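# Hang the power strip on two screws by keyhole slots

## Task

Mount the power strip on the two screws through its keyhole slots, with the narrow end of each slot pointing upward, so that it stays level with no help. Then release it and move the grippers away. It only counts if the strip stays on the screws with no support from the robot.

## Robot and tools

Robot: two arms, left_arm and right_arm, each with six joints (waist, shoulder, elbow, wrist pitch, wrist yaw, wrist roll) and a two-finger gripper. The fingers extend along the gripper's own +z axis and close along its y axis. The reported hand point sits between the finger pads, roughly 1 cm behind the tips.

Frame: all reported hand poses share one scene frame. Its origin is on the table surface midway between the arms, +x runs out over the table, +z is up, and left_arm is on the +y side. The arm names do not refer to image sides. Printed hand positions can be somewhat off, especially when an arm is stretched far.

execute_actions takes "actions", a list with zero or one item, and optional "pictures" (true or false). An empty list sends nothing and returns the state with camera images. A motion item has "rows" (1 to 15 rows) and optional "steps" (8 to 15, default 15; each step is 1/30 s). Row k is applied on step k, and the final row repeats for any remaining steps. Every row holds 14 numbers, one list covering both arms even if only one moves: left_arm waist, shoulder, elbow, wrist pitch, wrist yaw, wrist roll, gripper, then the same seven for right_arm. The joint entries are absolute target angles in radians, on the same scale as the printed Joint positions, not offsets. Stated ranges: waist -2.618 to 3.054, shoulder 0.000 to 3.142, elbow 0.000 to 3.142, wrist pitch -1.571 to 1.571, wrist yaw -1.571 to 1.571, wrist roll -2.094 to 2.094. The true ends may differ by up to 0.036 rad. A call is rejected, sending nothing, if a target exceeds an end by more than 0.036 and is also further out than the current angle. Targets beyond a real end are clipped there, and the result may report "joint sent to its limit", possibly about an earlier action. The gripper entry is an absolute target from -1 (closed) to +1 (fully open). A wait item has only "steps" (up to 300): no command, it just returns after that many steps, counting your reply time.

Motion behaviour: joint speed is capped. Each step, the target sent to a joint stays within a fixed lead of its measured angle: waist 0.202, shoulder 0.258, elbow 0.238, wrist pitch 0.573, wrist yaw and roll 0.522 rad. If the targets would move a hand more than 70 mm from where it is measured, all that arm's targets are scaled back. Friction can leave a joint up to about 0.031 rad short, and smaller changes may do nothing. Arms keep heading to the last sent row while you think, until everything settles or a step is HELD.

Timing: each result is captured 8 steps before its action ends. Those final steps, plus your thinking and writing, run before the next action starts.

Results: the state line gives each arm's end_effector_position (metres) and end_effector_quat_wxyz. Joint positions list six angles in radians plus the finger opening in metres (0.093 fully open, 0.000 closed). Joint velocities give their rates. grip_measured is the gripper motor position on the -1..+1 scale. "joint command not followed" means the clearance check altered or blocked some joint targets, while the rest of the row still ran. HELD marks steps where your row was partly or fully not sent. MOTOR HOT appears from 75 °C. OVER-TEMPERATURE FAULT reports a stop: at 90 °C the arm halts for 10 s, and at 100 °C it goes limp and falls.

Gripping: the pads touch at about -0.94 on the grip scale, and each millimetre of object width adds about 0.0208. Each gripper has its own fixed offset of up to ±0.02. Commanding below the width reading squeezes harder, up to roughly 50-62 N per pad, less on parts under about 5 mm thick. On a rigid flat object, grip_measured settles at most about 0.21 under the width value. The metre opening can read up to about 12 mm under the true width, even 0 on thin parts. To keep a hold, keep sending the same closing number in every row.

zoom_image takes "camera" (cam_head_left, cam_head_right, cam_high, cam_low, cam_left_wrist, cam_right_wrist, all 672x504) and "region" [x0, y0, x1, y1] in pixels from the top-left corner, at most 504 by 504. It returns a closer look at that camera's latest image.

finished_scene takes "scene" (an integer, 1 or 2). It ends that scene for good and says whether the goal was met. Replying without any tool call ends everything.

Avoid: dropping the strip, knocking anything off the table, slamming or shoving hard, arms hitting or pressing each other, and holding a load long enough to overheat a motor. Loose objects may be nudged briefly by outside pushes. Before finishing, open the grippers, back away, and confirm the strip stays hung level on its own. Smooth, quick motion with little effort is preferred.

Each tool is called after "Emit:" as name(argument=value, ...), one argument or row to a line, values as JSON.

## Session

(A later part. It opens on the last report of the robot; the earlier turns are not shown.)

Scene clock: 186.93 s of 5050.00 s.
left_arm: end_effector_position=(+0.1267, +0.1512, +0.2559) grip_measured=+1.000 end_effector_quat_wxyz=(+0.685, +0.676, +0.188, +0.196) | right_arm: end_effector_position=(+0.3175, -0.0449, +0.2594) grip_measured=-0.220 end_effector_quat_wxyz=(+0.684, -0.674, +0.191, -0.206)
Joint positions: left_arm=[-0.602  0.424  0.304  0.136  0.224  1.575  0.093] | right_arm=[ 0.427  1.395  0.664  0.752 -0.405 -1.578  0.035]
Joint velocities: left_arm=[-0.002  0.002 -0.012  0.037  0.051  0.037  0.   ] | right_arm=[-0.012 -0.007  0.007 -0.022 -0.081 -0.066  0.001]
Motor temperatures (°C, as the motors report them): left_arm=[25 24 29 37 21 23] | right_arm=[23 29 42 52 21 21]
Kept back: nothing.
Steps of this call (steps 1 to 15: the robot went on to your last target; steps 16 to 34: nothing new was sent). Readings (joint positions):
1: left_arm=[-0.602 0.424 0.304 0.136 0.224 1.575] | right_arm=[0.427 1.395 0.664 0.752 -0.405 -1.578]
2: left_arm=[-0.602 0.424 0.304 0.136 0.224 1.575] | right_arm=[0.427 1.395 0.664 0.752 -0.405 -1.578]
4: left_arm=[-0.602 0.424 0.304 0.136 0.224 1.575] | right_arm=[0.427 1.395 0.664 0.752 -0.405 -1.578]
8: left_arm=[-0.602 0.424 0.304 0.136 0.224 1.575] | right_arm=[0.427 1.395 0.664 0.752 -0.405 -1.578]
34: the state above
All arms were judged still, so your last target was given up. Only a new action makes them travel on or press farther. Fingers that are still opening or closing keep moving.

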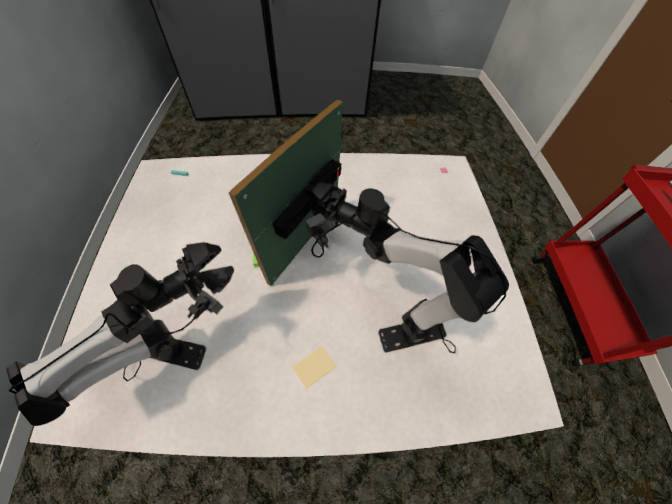

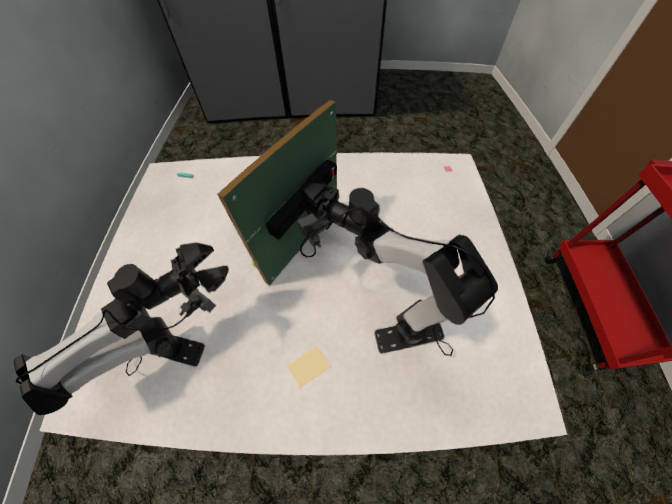

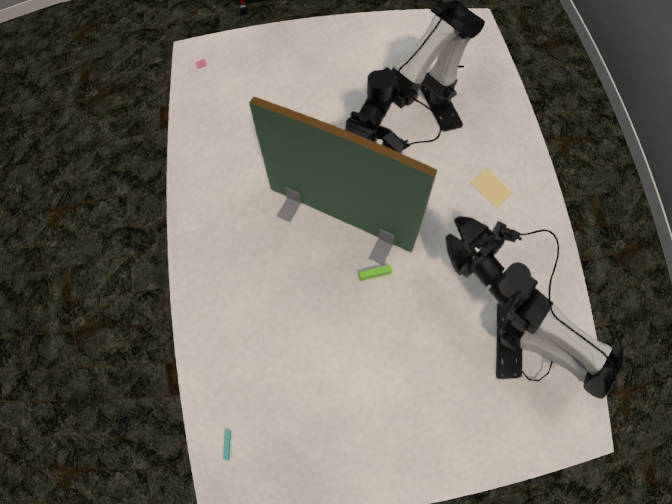

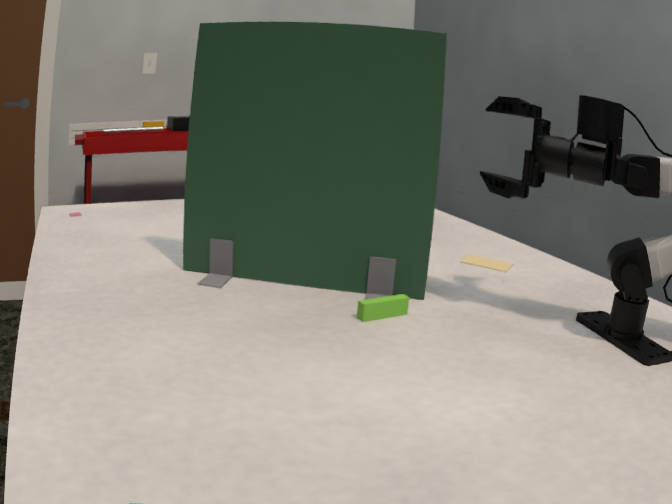

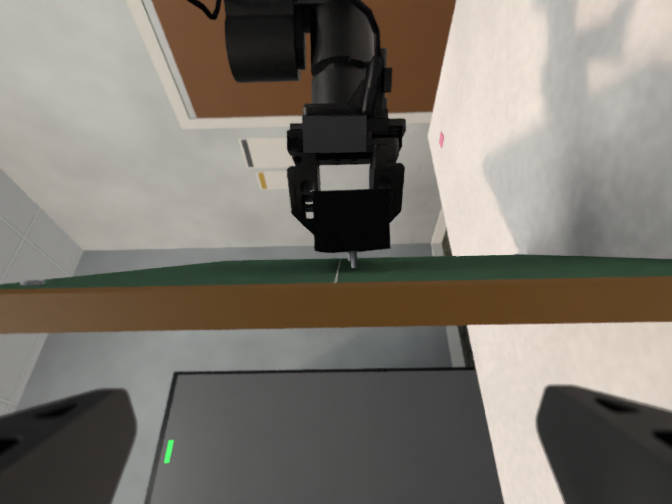

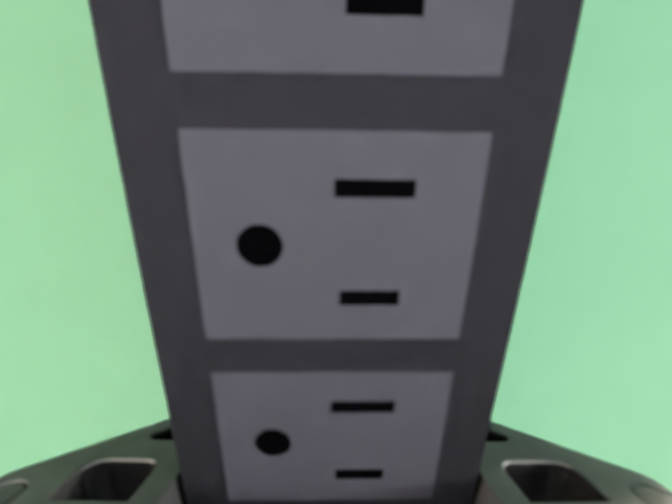

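Emit:
execute_actions(
  actions=[
    {"rows": [[-0.59,0.41,0.285,0.134,0.214,1.58,1,0.425,1.350,0.695,0.913,-0.405,-1.578,-0.4],[-0.59,0.41,0.285,0.134,0.214,1.58,1,0.418,1.329,0.682,0.913,-0.414,-1.575,-0.4],[-0.59,0.41,0.285,0.134,0.214,1.58,1,0.415,1.321,0.674,0.913,-0.420,-1.572,-0.4],[-0.59,0.41,0.285,0.134,0.214,1.58,1,0.412,1.315,0.668,0.913,-0.424,-1.569,-0.4],[-0.59,0.41,0.285,0.134,0.214,1.58,1,0.410,1.31,0.662,0.913,-0.424,-1.565,-0.4],[-0.59,0.41,0.285,0.134,0.214,1.58,1,0.410,1.31,0.662,0.913,-0.424,-1.565,-0.4],[-0.59,0.41,0.285,0.134,0.214,1.58,1,0.410,1.31,0.662,0.913,-0.424,-1.565,-0.4],[-0.59,0.41,0.285,0.134,0.214,1.58,1,0.410,1.31,0.662,0.913,-0.424,-1.565,-0.4],[-0.59,0.41,0.285,0.134,0.214,1.58,1,0.410,1.31,0.662,0.913,-0.424,-1.565,-0.4],[-0.59,0.41,0.285,0.134,0.214,1.58,1,0.410,1.31,0.662,0.913,-0.424,-1.565,-0.4],[-0.59,0.41,0.285,0.134,0.214,1.58,1,0.410,1.31,0.662,0.913,-0.424,-1.565,-0.4],[-0.59,0.41,0.285,0.134,0.214,1.58,1,0.410,1.31,0.662,0.913,-0.424,-1.565,-0.4],[-0.59,0.41,0.285,0.134,0.214,1.58,1,0.416,1.33,0.675,0.913,-0.412,-1.565,-0.4],[-0.59,0.41,0.285,0.134,0.214,1.58,1,0.422,1.35,0.690,0.913,-0.404,-1.565,-0.4]], "steps": 15},
  ],
)

Emit:
execute_actions(
  actions=[
    {"steps": 9},
  ],
  pictures=true,
)

Emit:
zoom_image(
  camera="cam_left_wrist",
  region=[305, 205, 395, 275],
)

Scene clock: 189.43 s of 5050.00 s.
left_arm: end_effector_position=(+0.1267, +0.1512, +0.2559) grip_measured=+1.000 end_effector_quat_wxyz=(+0.685, +0.676, +0.188, +0.196) | right_arm: end_effector_position=(+0.3128, -0.0500, +0.2598) grip_measured=-0.220 end_effector_quat_wxyz=(+0.685, -0.672, +0.191, -0.204)
Joint positions: left_arm=[-0.602  0.424  0.304  0.136  0.224  1.575  0.093] | right_arm=[ 0.42   1.368  0.641  0.751 -0.413 -1.574  0.035]
Joint velocities: left_arm=[ 0.017 -0.007 -0.002  0.022 -0.066 -0.066  0.   ] | right_arm=[-0.017 -0.11  -0.071 -0.081  0.051  0.007 -0.   ]
Motor temperatures (°C, as the motors report them): left_arm=[25 24 29 38 21 23] | right_arm=[23 29 43 52 21 21]
Steps of this call (steps 1 to 68: nothing new was sent; steps 69 to 75: the first 7 steps of this action). Readings (joint positions):
69: left_arm=[-0.602 0.424 0.304 0.136 0.224 1.575] | right_arm=[0.426 1.395 0.664 0.751 -0.407 -1.578]
70: left_arm=[-0.602 0.424 0.304 0.136 0.224 1.575] | right_arm=[0.424 1.393 0.662 0.751 -0.410 -1.578]
72: left_arm=[-0.602 0.424 0.304 0.136 0.224 1.575] | right_arm=[0.423 1.384 0.654 0.751 -0.411 -1.577]
75: the state above

Scene clock: 189.73 s of 5050.00 s.
left_arm: end_effector_position=(+0.1267, +0.1512, +0.2559) grip_measured=+1.000 end_effector_quat_wxyz=(+0.685, +0.676, +0.188, +0.196) | right_arm: end_effector_position=(+0.3126, -0.0508, +0.2601) grip_measured=-0.220 end_effector_quat_wxyz=(+0.686, -0.672, +0.192, -0.204)
Joint positions: left_arm=[-0.602  0.424  0.304  0.136  0.224  1.575  0.093] | right_arm=[ 0.418  1.365  0.639  0.751 -0.413 -1.571  0.035]
Joint velocities: left_arm=[ 0.007 -0.022  0.007 -0.007  0.037 -0.022  0.   ] | right_arm=[-0.017 -0.012 -0.017  0.007  0.007 -0.007 -0.   ]
Motor temperatures (°C, as the motors report them): left_arm=[25 24 29 38 21 23] | right_arm=[23 29 43 52 21 21]
Kept back: nothing.
Steps of this call (steps 1 to 8: the last 8 steps of your previous action; step 9: the robot went on to your last target). Readings (joint positions):
1: left_arm=[-0.602 0.424 0.304 0.136 0.224 1.575] | right_arm=[0.419 1.365 0.640 0.751 -0.413 -1.573]
2: left_arm=[-0.602 0.424 0.304 0.136 0.224 1.575] | right_arm=[0.419 1.365 0.639 0.751 -0.413 -1.573]
4: left_arm=[-0.602 0.424 0.304 0.136 0.224 1.575] | right_arm=[0.418 1.365 0.639 0.751 -0.413 -1.572]
8: left_arm=[-0.602 0.424 0.304 0.136 0.224 1.575] | right_arm=[0.418 1.365 0.639 0.751 -0.413 -1.571]
9: the state above

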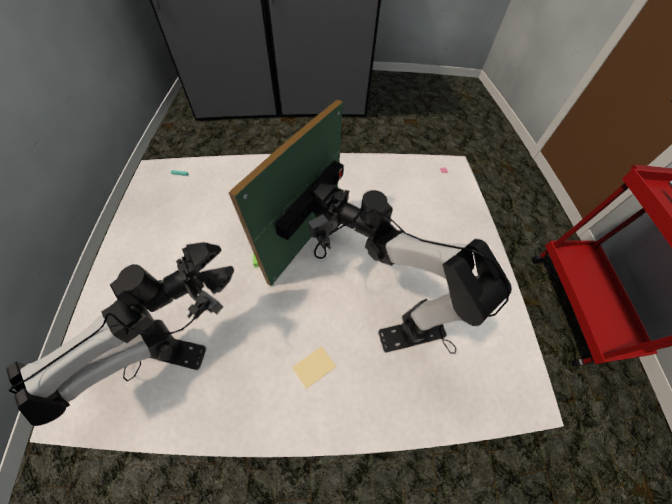

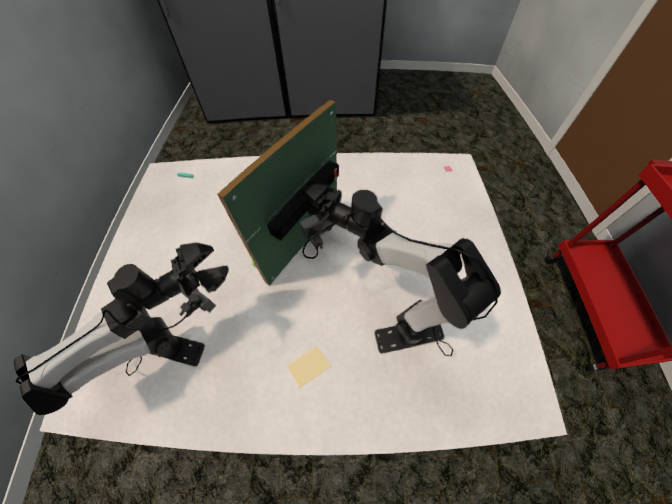

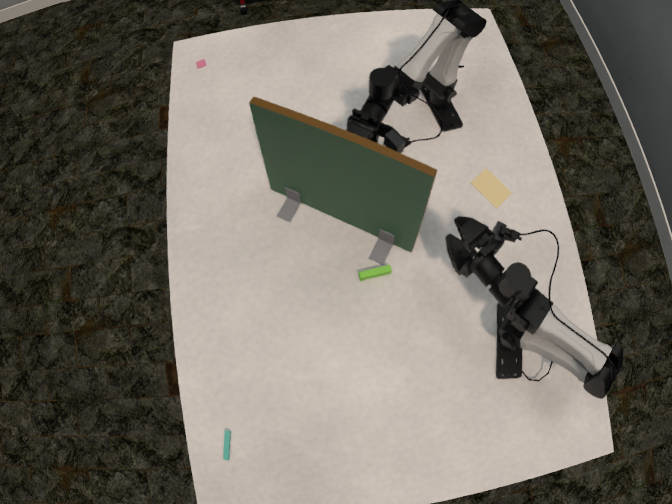

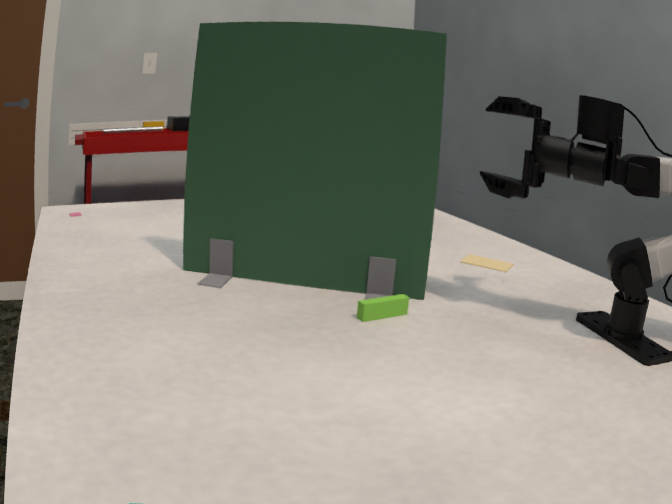

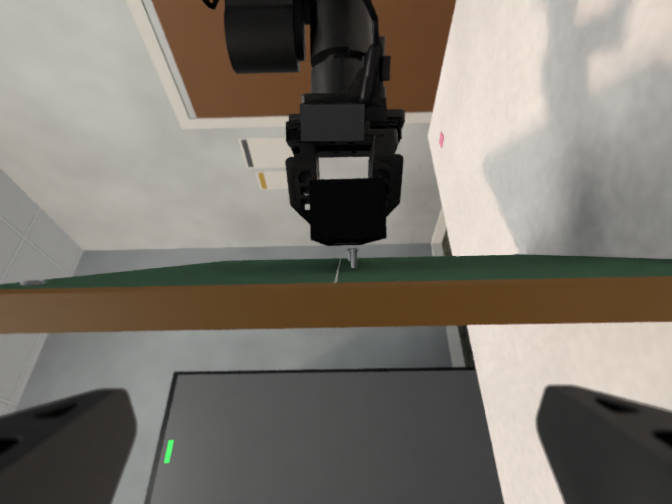

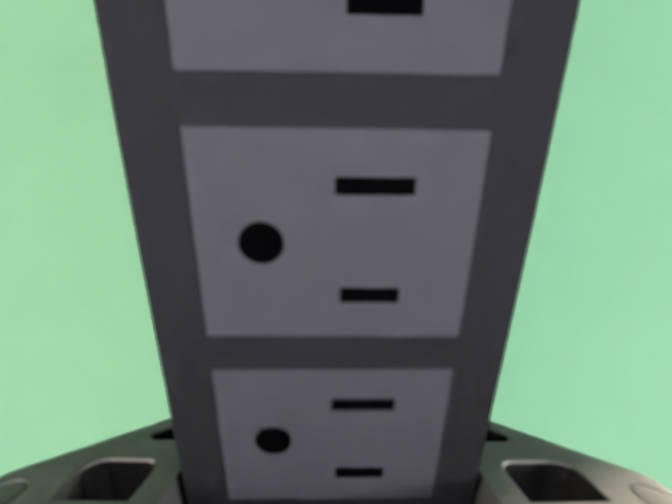

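Region (305, 205, 395, 275) of cam_left_wrist's 672x504 image, scaled by 5.600, with more detail than that image has.

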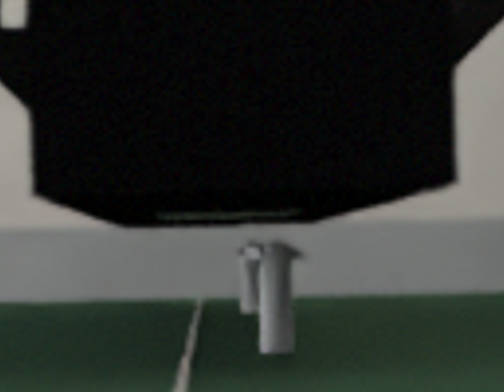

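Emit:
execute_actions(
  actions=[
    {"rows": [[-0.59,0.41,0.285,0.134,0.214,1.58,1,0.4318,1.369,0.7057,0.913,-0.3925,-1.568,-0.4],[-0.59,0.41,0.285,0.134,0.214,1.58,1,0.4318,1.3685,0.7057,0.913,-0.3925,-1.568,-0.4],[-0.59,0.41,0.285,0.134,0.214,1.58,1,0.4325,1.3692,0.7074,0.913,-0.3918,-1.568,-0.4],[-0.59,0.41,0.285,0.134,0.214,1.58,1,0.4332,1.3711,0.7092,0.913,-0.3911,-1.568,-0.4],[-0.59,0.41,0.285,0.134,0.214,1.58,1,0.4340,1.3731,0.7110,0.913,-0.3903,-1.568,-0.4],[-0.59,0.41,0.285,0.134,0.214,1.58,1,0.4347,1.3750,0.7127,0.913,-0.3896,-1.568,-0.4],[-0.59,0.41,0.285,0.134,0.214,1.58,1,0.4354,1.3770,0.7145,0.913,-0.3889,-1.568,-0.4],[-0.59,0.41,0.285,0.134,0.214,1.58,1,0.4361,1.3790,0.7163,0.913,-0.3882,-1.568,-0.4],[-0.59,0.41,0.285,0.134,0.214,1.58,1,0.4369,1.3809,0.7180,0.913,-0.3874,-1.568,-0.4],[-0.59,0.41,0.285,0.134,0.214,1.58,1,0.4376,1.3829,0.7198,0.913,-0.3867,-1.568,-0.4],[-0.59,0.41,0.285,0.134,0.214,1.58,1,0.4383,1.3848,0.7216,0.913,-0.3860,-1.568,-0.4],[-0.59,0.41,0.285,0.134,0.214,1.58,1,0.4390,1.3868,0.7233,0.913,-0.3853,-1.568,-0.4],[-0.59,0.41,0.285,0.134,0.214,1.58,1,0.4397,1.3888,0.7251,0.913,-0.3846,-1.568,-0.4],[-0.59,0.41,0.285,0.134,0.214,1.58,1,0.4405,1.3907,0.7269,0.913,-0.3839,-1.568,-0.4],[-0.59,0.41,0.285,0.134,0.214,1.58,1,0.4412,1.3927,0.7287,0.913,-0.3832,-1.568,-0.4]], "steps": 15},
  ],
)

Emit:
execute_actions(
  actions=[
    {"steps": 12},
  ],
)

Scene clock: 192.43 s of 5050.00 s.
left_arm: end_effector_position=(+0.1267, +0.1512, +0.2559) grip_measured=+1.000 end_effector_quat_wxyz=(+0.685, +0.676, +0.188, +0.196) | right_arm: end_effector_position=(+0.3157, -0.0465, +0.2588) grip_measured=-0.220 end_effector_quat_wxyz=(+0.684, -0.673, +0.194, -0.203)
Joint positions: left_arm=[-0.602  0.424  0.304  0.136  0.224  1.575  0.093] | right_arm=[ 0.426  1.386  0.655  0.751 -0.405 -1.57   0.035]
Joint velocities: left_arm=[ 0.017  0.002  0.002  0.007  0.022 -0.037  0.   ] | right_arm=[ 0.012  0.056  0.032 -0.037 -0.007  0.007 -0.   ]
Motor temperatures (°C, as the motors report them): left_arm=[25 24 29 38 21 23] | right_arm=[23 29 43 53 21 21]
Steps of this call (steps 1 to 15: the robot went on to your last target; steps 16 to 74: nothing new was sent; steps 75 to 81: the first 7 steps of this action). Readings (joint positions):
75: left_arm=[-0.602 0.424 0.304 0.136 0.224 1.575] | right_arm=[0.419 1.366 0.640 0.751 -0.413 -1.570]
76: left_arm=[-0.602 0.424 0.304 0.136 0.224 1.575] | right_arm=[0.420 1.370 0.644 0.751 -0.411 -1.570]
78: left_arm=[-0.602 0.424 0.304 0.136 0.224 1.575] | right_arm=[0.423 1.378 0.650 0.751 -0.408 -1.570]
81: the state above

Scene clock: 192.83 s of 5050.00 s.
left_arm: end_effector_position=(+0.1267, +0.1512, +0.2559) grip_measured=+1.000 end_effector_quat_wxyz=(+0.685, +0.676, +0.188, +0.196) | right_arm: end_effector_position=(+0.3171, -0.0449, +0.2586) grip_measured=-0.220 end_effector_quat_wxyz=(+0.684, -0.673, +0.194, -0.202)
Joint positions: left_arm=[-0.602  0.424  0.304  0.136  0.224  1.575  0.093] | right_arm=[ 0.427  1.395  0.662  0.751 -0.404 -1.57   0.035]
Joint velocities: left_arm=[ 0.017 -0.012 -0.012 -0.022  0.022 -0.022  0.   ] | right_arm=[ 0.017  0.012 -0.002 -0.037  0.007  0.022 -0.001]
Motor temperatures (°C, as the motors report them): left_arm=[25 24 29 38 21 23] | right_arm=[23 29 43 53 21 21]
Kept back: nothing.
Steps of this call (steps 1 to 8: the last 8 steps of your previous action; steps 9 to 12: the robot went on to your last target). Readings (joint positions):
1: left_arm=[-0.602 0.424 0.304 0.136 0.224 1.575] | right_arm=[0.427 1.388 0.657 0.751 -0.404 -1.570]
2: left_arm=[-0.602 0.424 0.304 0.136 0.224 1.575] | right_arm=[0.427 1.390 0.658 0.751 -0.403 -1.570]
4: left_arm=[-0.602 0.424 0.304 0.136 0.224 1.575] | right_arm=[0.427 1.393 0.661 0.751 -0.402 -1.570]
8: left_arm=[-0.602 0.424 0.304 0.136 0.224 1.575] | right_arm=[0.427 1.394 0.662 0.751 -0.403 -1.570]
12: the state above

Emit:
execute_actions(
  actions=[],
)

Emit:
zoom_image(
  camera="cam_left_wrist",
  region=[305, 205, 395, 275],
)

Scene clock: 193.13 s of 5050.00 s.
left_arm: end_effector_position=(+0.1267, +0.1512, +0.2559) grip_measured=+1.000 end_effector_quat_wxyz=(+0.685, +0.676, +0.188, +0.196) | right_arm: end_effector_position=(+0.3171, -0.0449, +0.2586) grip_measured=-0.220 end_effector_quat_wxyz=(+0.684, -0.673, +0.194, -0.202)
Joint positions: left_arm=[-0.602  0.424  0.304  0.136  0.224  1.575  0.093] | right_arm=[ 0.427  1.395  0.662  0.751 -0.404 -1.57   0.035]
Joint velocities: left_arm=[ 0.002 -0.002 -0.007 -0.022 -0.037  0.022  0.   ] | right_arm=[-0.007  0.017  0.002 -0.051  0.022 -0.022 -0.   ]
Motor temperatures (°C, as the motors report them): left_arm=[25 24 29 38 21 23] | right_arm=[23 29 43 53 21 21]
Kept back: nothing.
Steps of this call (steps 1 to 9: the robot went on to your last target). Readings (joint positions):
1: left_arm=[-0.602 0.424 0.304 0.136 0.224 1.575] | right_arm=[0.427 1.395 0.662 0.751 -0.404 -1.570]
2: left_arm=[-0.602 0.424 0.304 0.136 0.224 1.575] | right_arm=[0.427 1.395 0.662 0.751 -0.404 -1.570]
4: left_arm=[-0.602 0.424 0.304 0.136 0.224 1.575] | right_arm=[0.427 1.395 0.662 0.751 -0.404 -1.570]
8: left_arm=[-0.602 0.424 0.304 0.136 0.224 1.575] | right_arm=[0.427 1.395 0.662 0.751 -0.404 -1.570]
9: the state above
All arms were judged still, so your last target was given up. Only a new action makes them travel on or press farther. Fingers that are still opening or closing keep moving.

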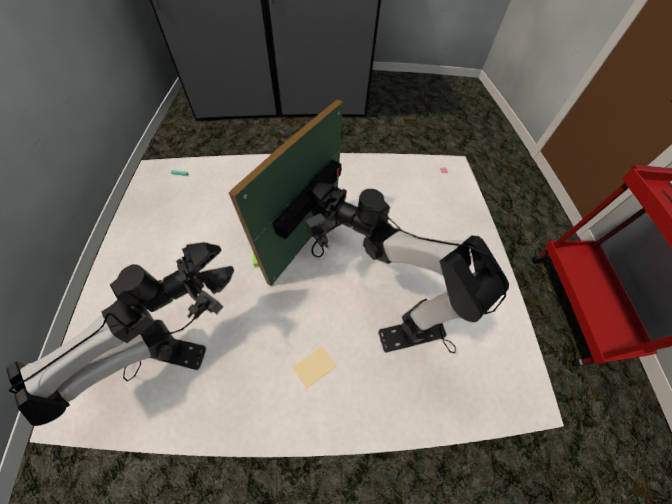

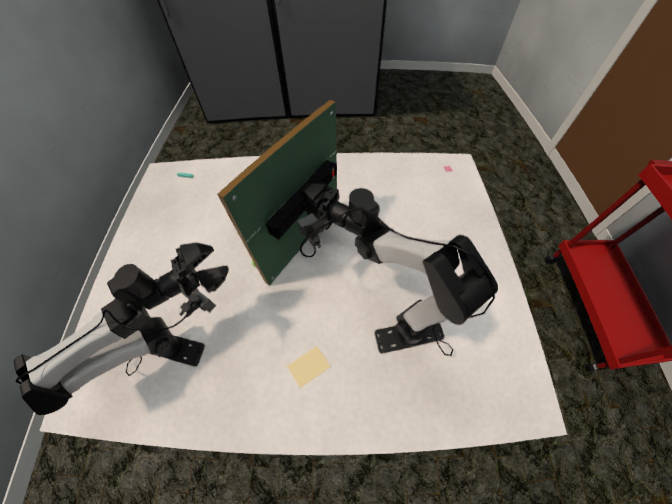

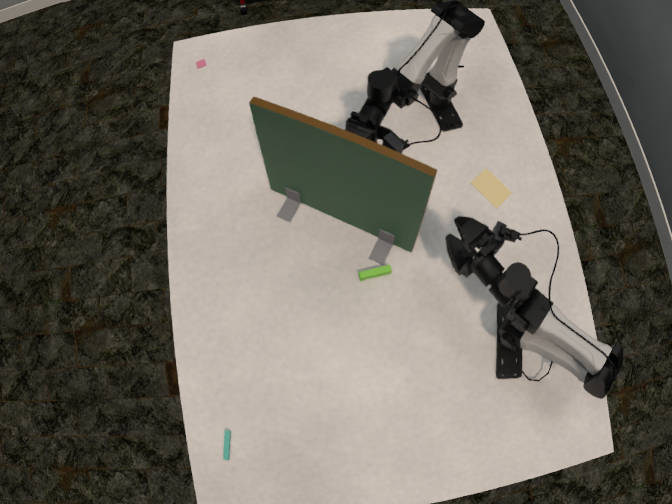

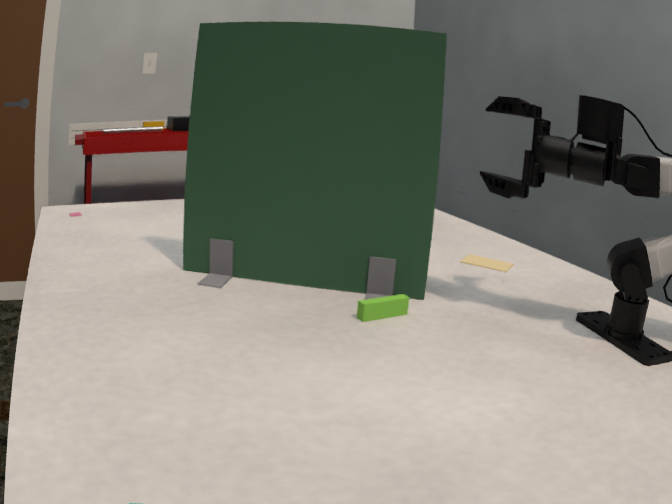

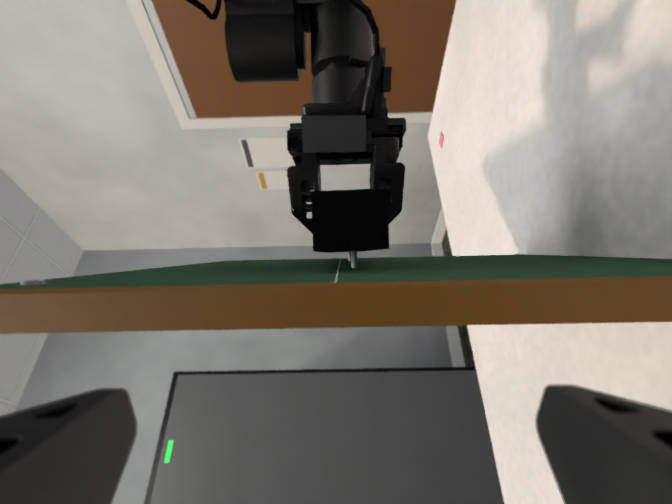

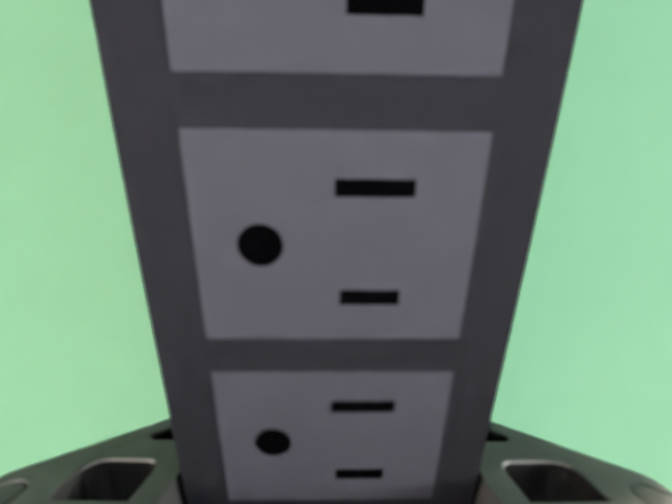

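Region (305, 205, 395, 275) of cam_left_wrist's 672x504 image, scaled by 5.600, with more detail than that image has.

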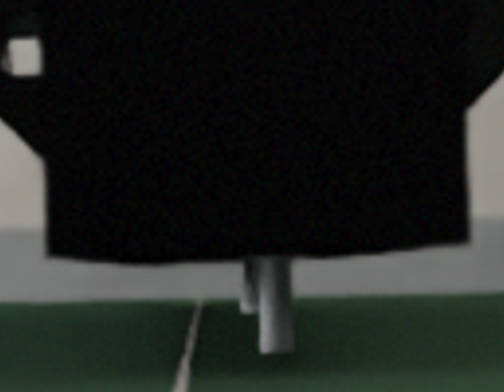

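Emit:
execute_actions(
  actions=[
    {"rows": [[-0.59,0.41,0.285,0.134,0.214,1.58,1,0.427,1.350,0.695,0.913,-0.398,-1.568,-0.4],[-0.59,0.41,0.285,0.134,0.214,1.58,1,0.420,1.329,0.682,0.913,-0.405,-1.568,-0.4],[-0.59,0.41,0.285,0.134,0.214,1.58,1,0.415,1.321,0.674,0.913,-0.412,-1.568,-0.4],[-0.59,0.41,0.285,0.134,0.214,1.58,1,0.412,1.315,0.668,0.913,-0.418,-1.568,-0.4],[-0.59,0.41,0.285,0.134,0.214,1.58,1,0.409,1.31,0.662,0.913,-0.422,-1.568,-0.4],[-0.59,0.41,0.285,0.134,0.214,1.58,1,0.409,1.31,0.662,0.913,-0.422,-1.568,-0.4],[-0.59,0.41,0.285,0.134,0.214,1.58,1,0.409,1.31,0.662,0.913,-0.422,-1.568,-0.4],[-0.59,0.41,0.285,0.134,0.214,1.58,1,0.409,1.31,0.662,0.913,-0.422,-1.568,-0.4],[-0.59,0.41,0.285,0.134,0.214,1.58,1,0.409,1.31,0.662,0.913,-0.422,-1.568,-0.4],[-0.59,0.41,0.285,0.134,0.214,1.58,1,0.409,1.31,0.662,0.913,-0.422,-1.568,-0.4],[-0.59,0.41,0.285,0.134,0.214,1.58,1,0.409,1.31,0.662,0.913,-0.422,-1.568,-0.4],[-0.59,0.41,0.285,0.134,0.214,1.58,1,0.415,1.33,0.675,0.913,-0.412,-1.568,-0.4],[-0.59,0.41,0.285,0.134,0.214,1.58,1,0.421,1.35,0.690,0.913,-0.404,-1.568,-0.4]], "steps": 14},
  ],
)

Emit:
execute_actions(
  actions=[
    {"rows": [[-0.59,0.41,0.285,0.134,0.214,1.58,1,0.4309,1.369,0.7062,0.913,-0.3925,-1.568,-0.4],[-0.59,0.41,0.285,0.134,0.214,1.58,1,0.4309,1.3685,0.7062,0.913,-0.3925,-1.568,-0.4],[-0.59,0.41,0.285,0.134,0.214,1.58,1,0.4316,1.3692,0.7079,0.913,-0.3918,-1.568,-0.4],[-0.59,0.41,0.285,0.134,0.214,1.58,1,0.4323,1.3711,0.7097,0.913,-0.3911,-1.568,-0.4],[-0.59,0.41,0.285,0.134,0.214,1.58,1,0.4331,1.3731,0.7115,0.913,-0.3903,-1.568,-0.4],[-0.59,0.41,0.285,0.134,0.214,1.58,1,0.4338,1.3750,0.7133,0.913,-0.3896,-1.568,-0.4],[-0.59,0.41,0.285,0.134,0.214,1.58,1,0.4345,1.3770,0.7151,0.913,-0.3889,-1.568,-0.4],[-0.59,0.41,0.285,0.134,0.214,1.58,1,0.4352,1.3790,0.7169,0.913,-0.3882,-1.568,-0.4],[-0.59,0.41,0.285,0.134,0.214,1.58,1,0.4360,1.3809,0.7187,0.913,-0.3874,-1.568,-0.4],[-0.59,0.41,0.285,0.134,0.214,1.58,1,0.4367,1.3829,0.7205,0.913,-0.3867,-1.568,-0.4],[-0.59,0.41,0.285,0.134,0.214,1.58,1,0.4374,1.3848,0.7223,0.913,-0.3860,-1.568,-0.4],[-0.59,0.41,0.285,0.134,0.214,1.58,1,0.4381,1.3868,0.7241,0.913,-0.3853,-1.568,-0.4],[-0.59,0.41,0.285,0.134,0.214,1.58,1,0.4388,1.3888,0.7259,0.913,-0.3846,-1.568,-0.4],[-0.59,0.41,0.285,0.134,0.214,1.58,1,0.4396,1.3907,0.7277,0.913,-0.3839,-1.568,-0.4],[-0.59,0.41,0.285,0.134,0.214,1.58,1,0.4403,1.3927,0.7295,0.913,-0.3832,-1.568,-0.4]], "steps": 15},
  ],
)

Emit:
execute_actions(
  actions=[
    {"steps": 12},
  ],
)

Scene clock: 197.93 s of 5050.00 s.
left_arm: end_effector_position=(+0.1267, +0.1512, +0.2559) grip_measured=+1.000 end_effector_quat_wxyz=(+0.685, +0.676, +0.188, +0.196) | right_arm: end_effector_position=(+0.3137, -0.0495, +0.2595) grip_measured=-0.220 end_effector_quat_wxyz=(+0.685, -0.672, +0.193, -0.204)
Joint positions: left_arm=[-0.602  0.424  0.304  0.136  0.224  1.575  0.093] | right_arm=[ 0.421  1.372  0.644  0.751 -0.41  -1.57   0.035]
Joint velocities: left_arm=[ 0.002 -0.022 -0.007  0.022 -0.007  0.007  0.   ] | right_arm=[-0.046 -0.168 -0.134 -0.022 -0.066 -0.051  0.   ]
Motor temperatures (°C, as the motors report them): left_arm=[25 24 29 38 21 23] | right_arm=[23 29 44 53 21 21]
Steps of this call (steps 1 to 90: nothing new was sent; then 1.60 s passed at rest; steps 91 to 96: the first 6 steps of this action). Readings (joint positions):
91: left_arm=[-0.602 0.424 0.304 0.136 0.224 1.575] | right_arm=[0.427 1.395 0.662 0.751 -0.405 -1.570]
92: left_arm=[-0.602 0.424 0.304 0.136 0.224 1.575] | right_arm=[0.426 1.393 0.661 0.751 -0.407 -1.570]
94: left_arm=[-0.602 0.424 0.304 0.136 0.224 1.575] | right_arm=[0.424 1.384 0.654 0.751 -0.408 -1.570]
96: the state above

Scene clock: 198.43 s of 5050.00 s.
left_arm: end_effector_position=(+0.1267, +0.1512, +0.2559) grip_measured=+1.000 end_effector_quat_wxyz=(+0.685, +0.676, +0.188, +0.196) | right_arm: end_effector_position=(+0.3162, -0.0469, +0.2590) grip_measured=-0.220 end_effector_quat_wxyz=(+0.684, -0.673, +0.195, -0.204)
Joint positions: left_arm=[-0.602  0.424  0.304  0.136  0.224  1.575  0.093] | right_arm=[ 0.425  1.386  0.656  0.751 -0.404 -1.57   0.035]
Joint velocities: left_arm=[-0.007  0.002 -0.002  0.022 -0.066 -0.007  0.   ] | right_arm=[ 0.032  0.061  0.042 -0.007 -0.022  0.066  0.001]
Motor temperatures (°C, as the motors report them): left_arm=[25 24 29 38 21 23] | right_arm=[23 29 44 54 21 21]
Steps of this call (steps 1 to 8: the last 8 steps of your previous action; steps 9 to 15: the first 7 steps of this action). Readings (joint positions):
9: left_arm=[-0.602 0.424 0.304 0.136 0.224 1.575] | right_arm=[0.417 1.366 0.641 0.751 -0.410 -1.570]
10: left_arm=[-0.602 0.424 0.304 0.136 0.224 1.575] | right_arm=[0.419 1.370 0.645 0.751 -0.408 -1.570]
12: left_arm=[-0.602 0.424 0.304 0.136 0.224 1.575] | right_arm=[0.422 1.378 0.651 0.751 -0.406 -1.570]
15: the state above

Scene clock: 198.83 s of 5050.00 s.
left_arm: end_effector_position=(+0.1267, +0.1512, +0.2559) grip_measured=+1.000 end_effector_quat_wxyz=(+0.685, +0.676, +0.188, +0.196) | right_arm: end_effector_position=(+0.3192, -0.0426, +0.2594) grip_measured=-0.220 end_effector_quat_wxyz=(+0.684, -0.673, +0.195, -0.204)
Joint positions: left_arm=[-0.602  0.424  0.304  0.136  0.224  1.575  0.093] | right_arm=[ 0.432  1.405  0.674  0.751 -0.396 -1.57   0.035]
Joint velocities: left_arm=[-0.017 -0.012  0.002 -0.007  0.007  0.066  0.   ] | right_arm=[ 0.002  0.007 -0.007  0.022 -0.007  0.066 -0.001]
Motor temperatures (°C, as the motors report them): left_arm=[25 24 29 38 21 23] | right_arm=[23 29 44 54 21 21]
Kept back: nothing.
Steps of this call (steps 1 to 8: the last 8 steps of your previous action; steps 9 to 12: the robot went on to your last target). Readings (joint positions):
1: left_arm=[-0.602 0.424 0.304 0.136 0.224 1.575] | right_arm=[0.426 1.388 0.657 0.751 -0.403 -1.570]
2: left_arm=[-0.602 0.424 0.304 0.136 0.224 1.575] | right_arm=[0.426 1.390 0.659 0.751 -0.403 -1.570]
4: left_arm=[-0.602 0.424 0.304 0.136 0.224 1.575] | right_arm=[0.428 1.394 0.662 0.751 -0.401 -1.570]
8: left_arm=[-0.602 0.424 0.304 0.136 0.224 1.575] | right_arm=[0.430 1.401 0.670 0.751 -0.398 -1.570]
12: the state above

Emit:
execute_actions(
  actions=[
    {"rows": [[-0.59,0.41,0.285,0.134,0.214,1.58,1,0.4456,1.409,0.7417,0.913,-0.378,-1.568,-0.4],[-0.59,0.41,0.285,0.134,0.214,1.58,1,0.4456,1.4085,0.7417,0.913,-0.378,-1.568,-0.4],[-0.59,0.41,0.285,0.134,0.214,1.58,1,0.4456,1.4075,0.7417,0.913,-0.379,-1.568,-0.4]], "steps": 10},
  ],
)

Emit:
execute_actions(
  actions=[
    {"steps": 10},
  ],
  pictures=true,
)

Emit:
zoom_image(
  camera="cam_left_wrist",
  region=[295, 205, 405, 285],
)

Scene clock: 199.30 s of 5050.00 s.
left_arm: end_effector_position=(+0.1267, +0.1512, +0.2559) grip_measured=+1.000 end_effector_quat_wxyz=(+0.685, +0.676, +0.188, +0.196) | right_arm: end_effector_position=(+0.3204, -0.0415, +0.2593) grip_measured=-0.220 end_effector_quat_wxyz=(+0.684, -0.673, +0.196, -0.204)
Joint positions: left_arm=[-0.602  0.424  0.304  0.136  0.224  1.575  0.093] | right_arm=[ 0.434  1.411  0.679  0.751 -0.393 -1.57   0.035]
Joint velocities: left_arm=[ 0.012 -0.017  0.002 -0.022 -0.037  0.007  0.   ] | right_arm=[ 0.032  0.139  0.125 -0.007  0.007  0.022  0.   ]
Motor temperatures (°C, as the motors report them): left_arm=[25 24 29 38 21 23] | right_arm=[23 29 44 54 21 21]
Steps of this call (steps 1 to 12: the robot went on to your last target; steps 13 to 14: the first 2 steps of this action). Readings (joint positions):
13: left_arm=[-0.602 0.424 0.304 0.136 0.224 1.575] | right_arm=[0.432 1.407 0.675 0.751 -0.394 -1.570]
14: the state above

Scene clock: 199.63 s of 5050.00 s.
left_arm: end_effector_position=(+0.1267, +0.1512, +0.2559) grip_measured=+1.000 end_effector_quat_wxyz=(+0.685, +0.676, +0.188, +0.196) | right_arm: end_effector_position=(+0.3214, -0.0392, +0.2585) grip_measured=-0.220 end_effector_quat_wxyz=(+0.683, -0.674, +0.196, -0.203)
Joint positions: left_arm=[-0.602  0.424  0.304  0.136  0.224  1.575  0.093] | right_arm=[ 0.437  1.421  0.686  0.751 -0.391 -1.57   0.035]
Joint velocities: left_arm=[ 0.027  0.002 -0.002 -0.007  0.051 -0.007  0.   ] | right_arm=[ 0.002 -0.012 -0.012 -0.051 -0.051 -0.037  0.   ]
Motor temperatures (°C, as the motors report them): left_arm=[25 24 29 38 21 23] | right_arm=[23 29 44 54 21 21]
Kept back: nothing.
Steps of this call (steps 1 to 8: the last 8 steps of your previous action; steps 9 to 10: the robot went on to your last target). Readings (joint positions):
1: left_arm=[-0.602 0.424 0.304 0.136 0.224 1.575] | right_arm=[0.435 1.416 0.683 0.751 -0.392 -1.570]
2: left_arm=[-0.602 0.424 0.304 0.136 0.224 1.575] | right_arm=[0.436 1.419 0.685 0.751 -0.392 -1.570]
4: left_arm=[-0.602 0.424 0.304 0.136 0.224 1.575] | right_arm=[0.437 1.421 0.686 0.751 -0.392 -1.570]
8: left_arm=[-0.602 0.424 0.304 0.136 0.224 1.575] | right_arm=[0.437 1.421 0.686 0.751 -0.391 -1.570]
10: the state above

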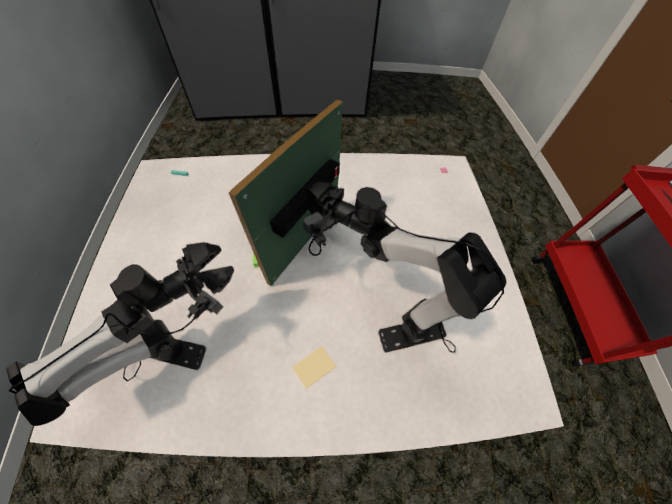

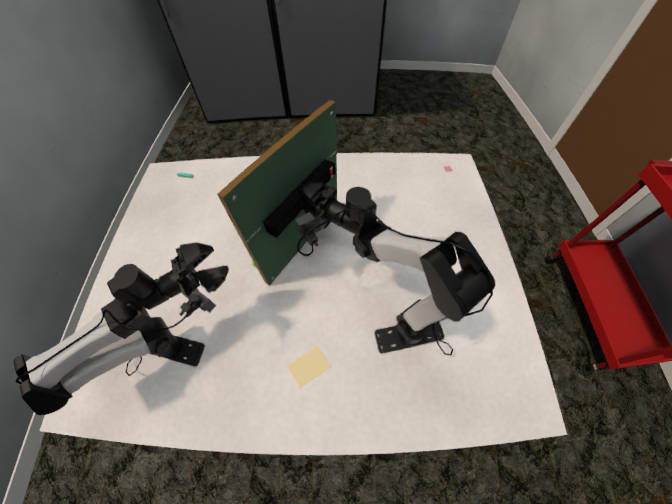

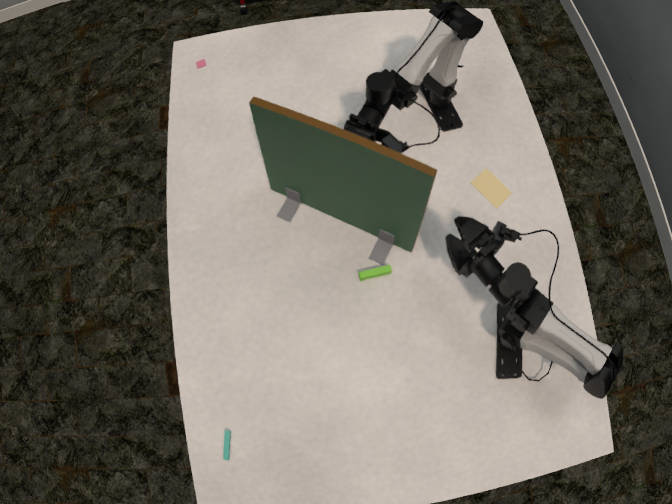

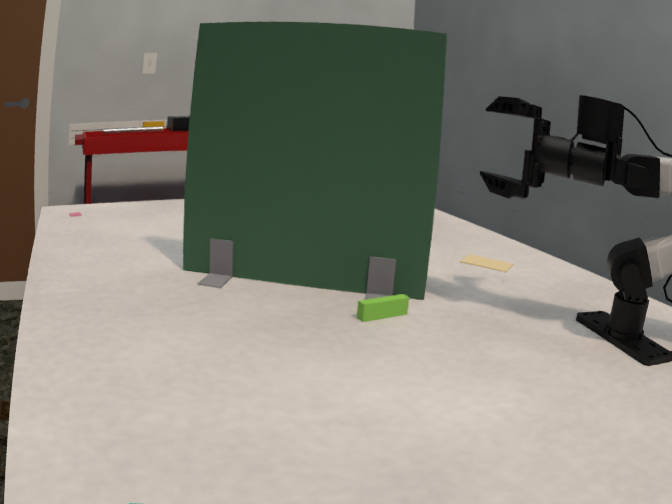

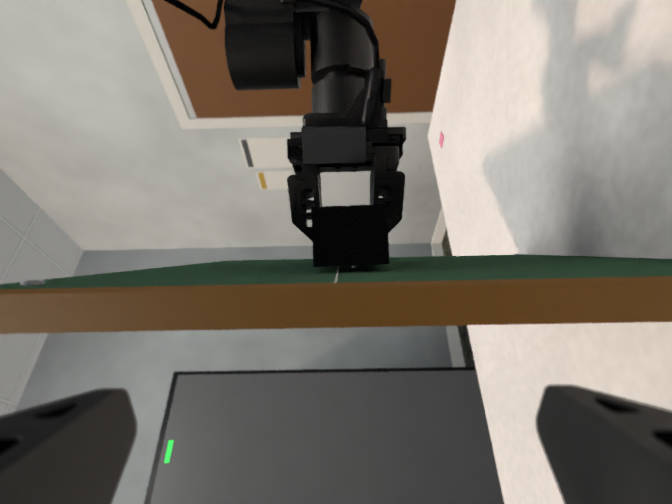

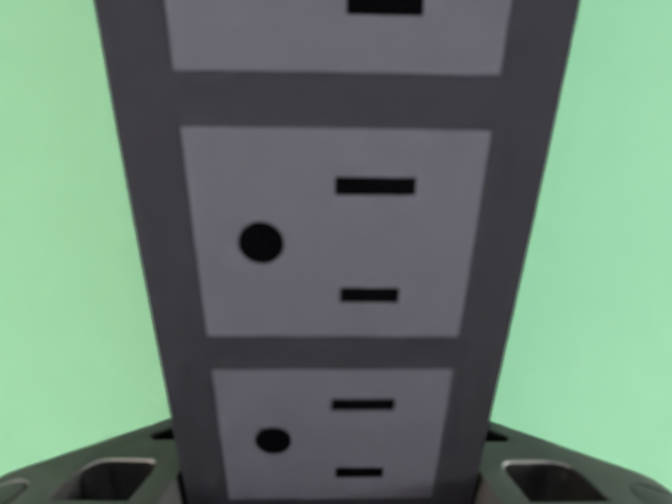

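Region (295, 205, 405, 285) of cam_left_wrist's 672x504 image, scaled by 4.582, with more detail than that image has; it fills the top 367 rows of this view, and the rest is white.

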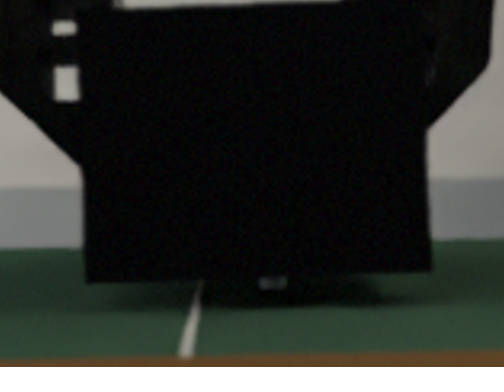

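Emit:
execute_actions(
  actions=[
    {"rows": [[-0.59,0.41,0.285,0.134,0.214,1.58,1,0.440,1.4075,0.715,0.940,-0.391,-1.57,-0.4],[-0.59,0.41,0.285,0.134,0.214,1.58,1,0.440,1.425,0.6945,0.955,-0.391,-1.57,-0.4],[-0.59,0.41,0.285,0.134,0.214,1.58,1,0.440,1.4245,0.6945,0.953,-0.391,-1.57,-0.4],[-0.59,0.41,0.285,0.134,0.214,1.58,1,0.440,1.4244,0.6932,0.951,-0.391,-1.57,-0.4],[-0.59,0.41,0.285,0.134,0.214,1.58,1,0.440,1.4255,0.6919,0.950,-0.391,-1.57,-0.4],[-0.59,0.41,0.285,0.134,0.214,1.58,1,0.440,1.4267,0.6907,0.950,-0.391,-1.57,-0.4],[-0.59,0.41,0.285,0.134,0.214,1.58,1,0.440,1.4279,0.6894,0.950,-0.391,-1.57,-0.4],[-0.59,0.41,0.285,0.134,0.214,1.58,1,0.440,1.4291,0.6881,0.950,-0.391,-1.57,-0.4],[-0.59,0.41,0.285,0.134,0.214,1.58,1,0.440,1.4302,0.6868,0.950,-0.391,-1.57,-0.4],[-0.59,0.41,0.285,0.134,0.214,1.58,1,0.440,1.4314,0.6855,0.950,-0.391,-1.57,-0.4],[-0.59,0.41,0.285,0.134,0.214,1.58,1,0.440,1.4326,0.6842,0.950,-0.391,-1.57,-0.4],[-0.59,0.41,0.285,0.134,0.214,1.58,1,0.440,1.4338,0.6829,0.950,-0.391,-1.57,-0.4],[-0.59,0.41,0.285,0.134,0.214,1.58,1,0.440,1.4350,0.6816,0.950,-0.391,-1.57,-0.4],[-0.59,0.41,0.285,0.134,0.214,1.58,1,0.440,1.4361,0.6803,0.950,-0.391,-1.57,-0.4],[-0.59,0.41,0.285,0.134,0.214,1.58,1,0.440,1.4373,0.6790,0.950,-0.391,-1.57,-0.4]], "steps": 15},
  ],
)

Emit:
execute_actions(
  actions=[
    {"steps": 12},
  ],
)

Scene clock: 202.37 s of 5050.00 s.
left_arm: end_effector_position=(+0.1267, +0.1512, +0.2559) grip_measured=+1.000 end_effector_quat_wxyz=(+0.685, +0.676, +0.188, +0.196) | right_arm: end_effector_position=(+0.3215, -0.0391, +0.2581) grip_measured=-0.220 end_effector_quat_wxyz=(+0.688, -0.668, +0.193, -0.205)
Joint positions: left_arm=[-0.602  0.424  0.304  0.136  0.224  1.575  0.093] | right_arm=[ 0.437  1.433  0.675  0.792 -0.391 -1.566  0.035]
Joint velocities: left_arm=[-0.012  0.002 -0.002 -0.081 -0.081  0.007  0.   ] | right_arm=[ 0.002  0.012 -0.032  0.139  0.022  0.007 -0.   ]
Motor temperatures (°C, as the motors report them): left_arm=[25 24 29 38 21 23] | right_arm=[23 29 44 54 21 21]
Steps of this call (steps 1 to 15: the robot went on to your last target; steps 16 to 75: nothing new was sent; steps 76 to 82: the first 7 steps of this action). Readings (joint positions):
76: left_arm=[-0.602 0.424 0.304 0.136 0.224 1.575] | right_arm=[0.437 1.421 0.686 0.753 -0.391 -1.570]
77: left_arm=[-0.602 0.424 0.304 0.136 0.224 1.575] | right_arm=[0.437 1.423 0.684 0.759 -0.391 -1.570]
79: left_arm=[-0.602 0.424 0.304 0.136 0.224 1.575] | right_arm=[0.437 1.429 0.679 0.777 -0.391 -1.568]
82: the state above

Scene clock: 202.77 s of 5050.00 s.
left_arm: end_effector_position=(+0.1267, +0.1512, +0.2559) grip_measured=+1.000 end_effector_quat_wxyz=(+0.685, +0.676, +0.188, +0.196) | right_arm: end_effector_position=(+0.3214, -0.0392, +0.2574) grip_measured=-0.220 end_effector_quat_wxyz=(+0.692, -0.665, +0.193, -0.206)
Joint positions: left_arm=[-0.602  0.424  0.304  0.136  0.224  1.575  0.093] | right_arm=[ 0.437  1.441  0.667  0.819 -0.391 -1.56   0.035]
Joint velocities: left_arm=[-0.007  0.007  0.002  0.022  0.081  0.022  0.   ] | right_arm=[-0.002  0.002 -0.022  0.081  0.037  0.022 -0.001]
Motor temperatures (°C, as the motors report them): left_arm=[25 24 29 38 21 23] | right_arm=[23 29 44 54 21 21]
Kept back: nothing.
Steps of this call (steps 1 to 8: the last 8 steps of your previous action; steps 9 to 12: the robot went on to your last target). Readings (joint positions):
1: left_arm=[-0.602 0.424 0.304 0.136 0.224 1.575] | right_arm=[0.437 1.434 0.674 0.795 -0.391 -1.566]
2: left_arm=[-0.602 0.424 0.304 0.136 0.224 1.575] | right_arm=[0.437 1.435 0.673 0.798 -0.391 -1.566]
4: left_arm=[-0.602 0.424 0.304 0.136 0.224 1.575] | right_arm=[0.437 1.436 0.671 0.804 -0.391 -1.564]
8: left_arm=[-0.602 0.424 0.304 0.136 0.224 1.575] | right_arm=[0.437 1.439 0.669 0.814 -0.391 -1.562]
12: the state above

Emit:
execute_actions(
  actions=[
    {"rows": [[-0.59,0.41,0.285,0.134,0.214,1.58,1,0.443,1.440,0.705,0.950,-0.382,-1.565,-0.4],[-0.59,0.41,0.285,0.134,0.214,1.58,1,0.450,1.454,0.725,0.950,-0.374,-1.565,-0.4],[-0.59,0.41,0.285,0.134,0.214,1.58,1,0.450,1.453,0.724,0.950,-0.374,-1.565,-0.4],[-0.59,0.41,0.285,0.134,0.214,1.58,1,0.450,1.452,0.723,0.950,-0.374,-1.565,-0.4]], "steps": 12},
  ],
)

Emit:
execute_actions(
  actions=[
    {"steps": 12},
  ],
)

Scene clock: 203.83 s of 5050.00 s.
left_arm: end_effector_position=(+0.1267, +0.1512, +0.2559) grip_measured=+1.000 end_effector_quat_wxyz=(+0.685, +0.676, +0.188, +0.196) | right_arm: end_effector_position=(+0.3228, -0.0371, +0.2571) grip_measured=-0.220 end_effector_quat_wxyz=(+0.692, -0.665, +0.193, -0.204)
Joint positions: left_arm=[-0.602  0.424  0.304  0.136  0.224  1.575  0.093] | right_arm=[ 0.44   1.451  0.675  0.822 -0.391 -1.558  0.035]
Joint velocities: left_arm=[-0.017  0.002  0.012 -0.022 -0.022  0.066  0.   ] | right_arm=[ 0.027  0.081  0.1   -0.051  0.037  0.007 -0.001]
Motor temperatures (°C, as the motors report them): left_arm=[25 24 29 38 21 23] | right_arm=[23 29 44 54 21 21]
Steps of this call (steps 1 to 28: the robot went on to your last target; steps 29 to 32: the first 4 steps of this action). Readings (joint positions):
29: left_arm=[-0.602 0.424 0.304 0.136 0.224 1.575] | right_arm=[0.437 1.441 0.667 0.820 -0.391 -1.560]
30: left_arm=[-0.602 0.424 0.304 0.136 0.224 1.575] | right_arm=[0.438 1.443 0.668 0.820 -0.391 -1.559]
32: the state above

Scene clock: 204.23 s of 5050.00 s.
left_arm: end_effector_position=(+0.1267, +0.1512, +0.2559) grip_measured=+1.000 end_effector_quat_wxyz=(+0.685, +0.676, +0.188, +0.196) | right_arm: end_effector_position=(+0.3238, -0.0364, +0.2546) grip_measured=-0.220 end_effector_quat_wxyz=(+0.690, -0.667, +0.194, -0.204)
Joint positions: left_arm=[-0.602  0.424  0.304  0.136  0.224  1.575  0.093] | right_arm=[ 0.441  1.457  0.676  0.82  -0.387 -1.56   0.035]
Joint velocities: left_arm=[ 0.012  0.012  0.017  0.022 -0.051 -0.022  0.   ] | right_arm=[-0.002  0.012 -0.007 -0.022 -0.022 -0.081 -0.   ]
Motor temperatures (°C, as the motors report them): left_arm=[25 24 29 38 21 23] | right_arm=[23 29 44 54 21 21]
Kept back: nothing.
Steps of this call (steps 1 to 8: the last 8 steps of your previous action; steps 9 to 12: the robot went on to your last target). Readings (joint positions):
1: left_arm=[-0.602 0.424 0.304 0.136 0.224 1.575] | right_arm=[0.440 1.454 0.676 0.822 -0.390 -1.559]
2: left_arm=[-0.602 0.424 0.304 0.136 0.224 1.575] | right_arm=[0.441 1.457 0.676 0.821 -0.387 -1.559]
4: left_arm=[-0.602 0.424 0.304 0.136 0.224 1.575] | right_arm=[0.441 1.457 0.676 0.820 -0.387 -1.560]
8: left_arm=[-0.602 0.424 0.304 0.136 0.224 1.575] | right_arm=[0.441 1.457 0.676 0.820 -0.387 -1.560]
12: the state above

Emit:
execute_actions(
  actions=[
    {"rows": [[-0.59,0.41,0.285,0.134,0.214,1.58,1,0.450,1.445,0.712,0.945,-0.390,-1.568,-0.4],[-0.59,0.41,0.285,0.134,0.214,1.58,1,0.450,1.445,0.712,0.940,-0.398,-1.570,-0.4],[-0.59,0.41,0.285,0.134,0.214,1.58,1,0.450,1.445,0.712,0.936,-0.402,-1.572,-0.4],[-0.59,0.41,0.285,0.134,0.214,1.58,1,0.450,1.445,0.712,0.932,-0.403,-1.574,-0.4],[-0.59,0.41,0.285,0.134,0.214,1.58,1,0.450,1.445,0.712,0.928,-0.403,-1.575,-0.4],[-0.59,0.41,0.285,0.134,0.214,1.58,1,0.450,1.445,0.712,0.924,-0.403,-1.575,-0.4],[-0.59,0.41,0.285,0.134,0.214,1.58,1,0.450,1.445,0.712,0.920,-0.403,-1.575,-0.4]], "steps": 12},
  ],
)

Emit:
execute_actions(
  actions=[
    {"steps": 12},
  ],
)

Scene clock: 205.10 s of 5050.00 s.
left_arm: end_effector_position=(+0.1267, +0.1512, +0.2559) grip_measured=+1.000 end_effector_quat_wxyz=(+0.685, +0.676, +0.188, +0.196) | right_arm: end_effector_position=(+0.3236, -0.0363, +0.2545) grip_measured=-0.220 end_effector_quat_wxyz=(+0.690, -0.667, +0.194, -0.204)
Joint positions: left_arm=[-0.602  0.424  0.304  0.136  0.224  1.575  0.093] | right_arm=[ 0.441  1.457  0.676  0.819 -0.389 -1.561  0.035]
Joint velocities: left_arm=[-0.002 -0.007  0.002 -0.037 -0.007 -0.022  0.   ] | right_arm=[-0.002  0.002 -0.012 -0.051  0.037  0.066 -0.   ]
Motor temperatures (°C, as the motors report them): left_arm=[25 24 29 38 21 23] | right_arm=[23 29 44 54 21 21]
Steps of this call (steps 1 to 15: the robot went on to your last target; steps 16 to 22: nothing new was sent; steps 23 to 26: the first 4 steps of this action). Readings (joint positions):
23: left_arm=[-0.602 0.424 0.304 0.136 0.224 1.575] | right_arm=[0.441 1.457 0.676 0.820 -0.388 -1.560]
24: left_arm=[-0.602 0.424 0.304 0.136 0.224 1.575] | right_arm=[0.441 1.457 0.676 0.820 -0.388 -1.560]
26: the state above

Scene clock: 205.50 s of 5050.00 s.
left_arm: end_effector_position=(+0.1267, +0.1512, +0.2559) grip_measured=+1.000 end_effector_quat_wxyz=(+0.685, +0.676, +0.188, +0.196) | right_arm: end_effector_position=(+0.3237, -0.0363, +0.2519) grip_measured=-0.220 end_effector_quat_wxyz=(+0.686, -0.671, +0.194, -0.204)
Joint positions: left_arm=[-0.602  0.424  0.304  0.136  0.224  1.575  0.093] | right_arm=[ 0.441  1.457  0.676  0.808 -0.389 -1.568  0.035]
Joint velocities: left_arm=[ 0.002 -0.002  0.012  0.037  0.022 -0.022  0.   ] | right_arm=[-0.007  0.007  0.002 -0.037 -0.051 -0.081  0.001]
Motor temperatures (°C, as the motors report them): left_arm=[25 24 29 38 21 23] | right_arm=[23 29 44 54 21 21]
Kept back: nothing.
Steps of this call (steps 1 to 8: the last 8 steps of your previous action; steps 9 to 12: the robot went on to your last target). Readings (joint positions):
1: left_arm=[-0.602 0.424 0.304 0.136 0.224 1.575] | right_arm=[0.441 1.457 0.676 0.819 -0.389 -1.561]
2: left_arm=[-0.602 0.424 0.304 0.136 0.224 1.575] | right_arm=[0.441 1.457 0.676 0.818 -0.389 -1.561]
4: left_arm=[-0.602 0.424 0.304 0.136 0.224 1.575] | right_arm=[0.441 1.457 0.676 0.815 -0.389 -1.564]
8: left_arm=[-0.602 0.424 0.304 0.136 0.224 1.575] | right_arm=[0.441 1.457 0.676 0.808 -0.389 -1.568]
12: the state above


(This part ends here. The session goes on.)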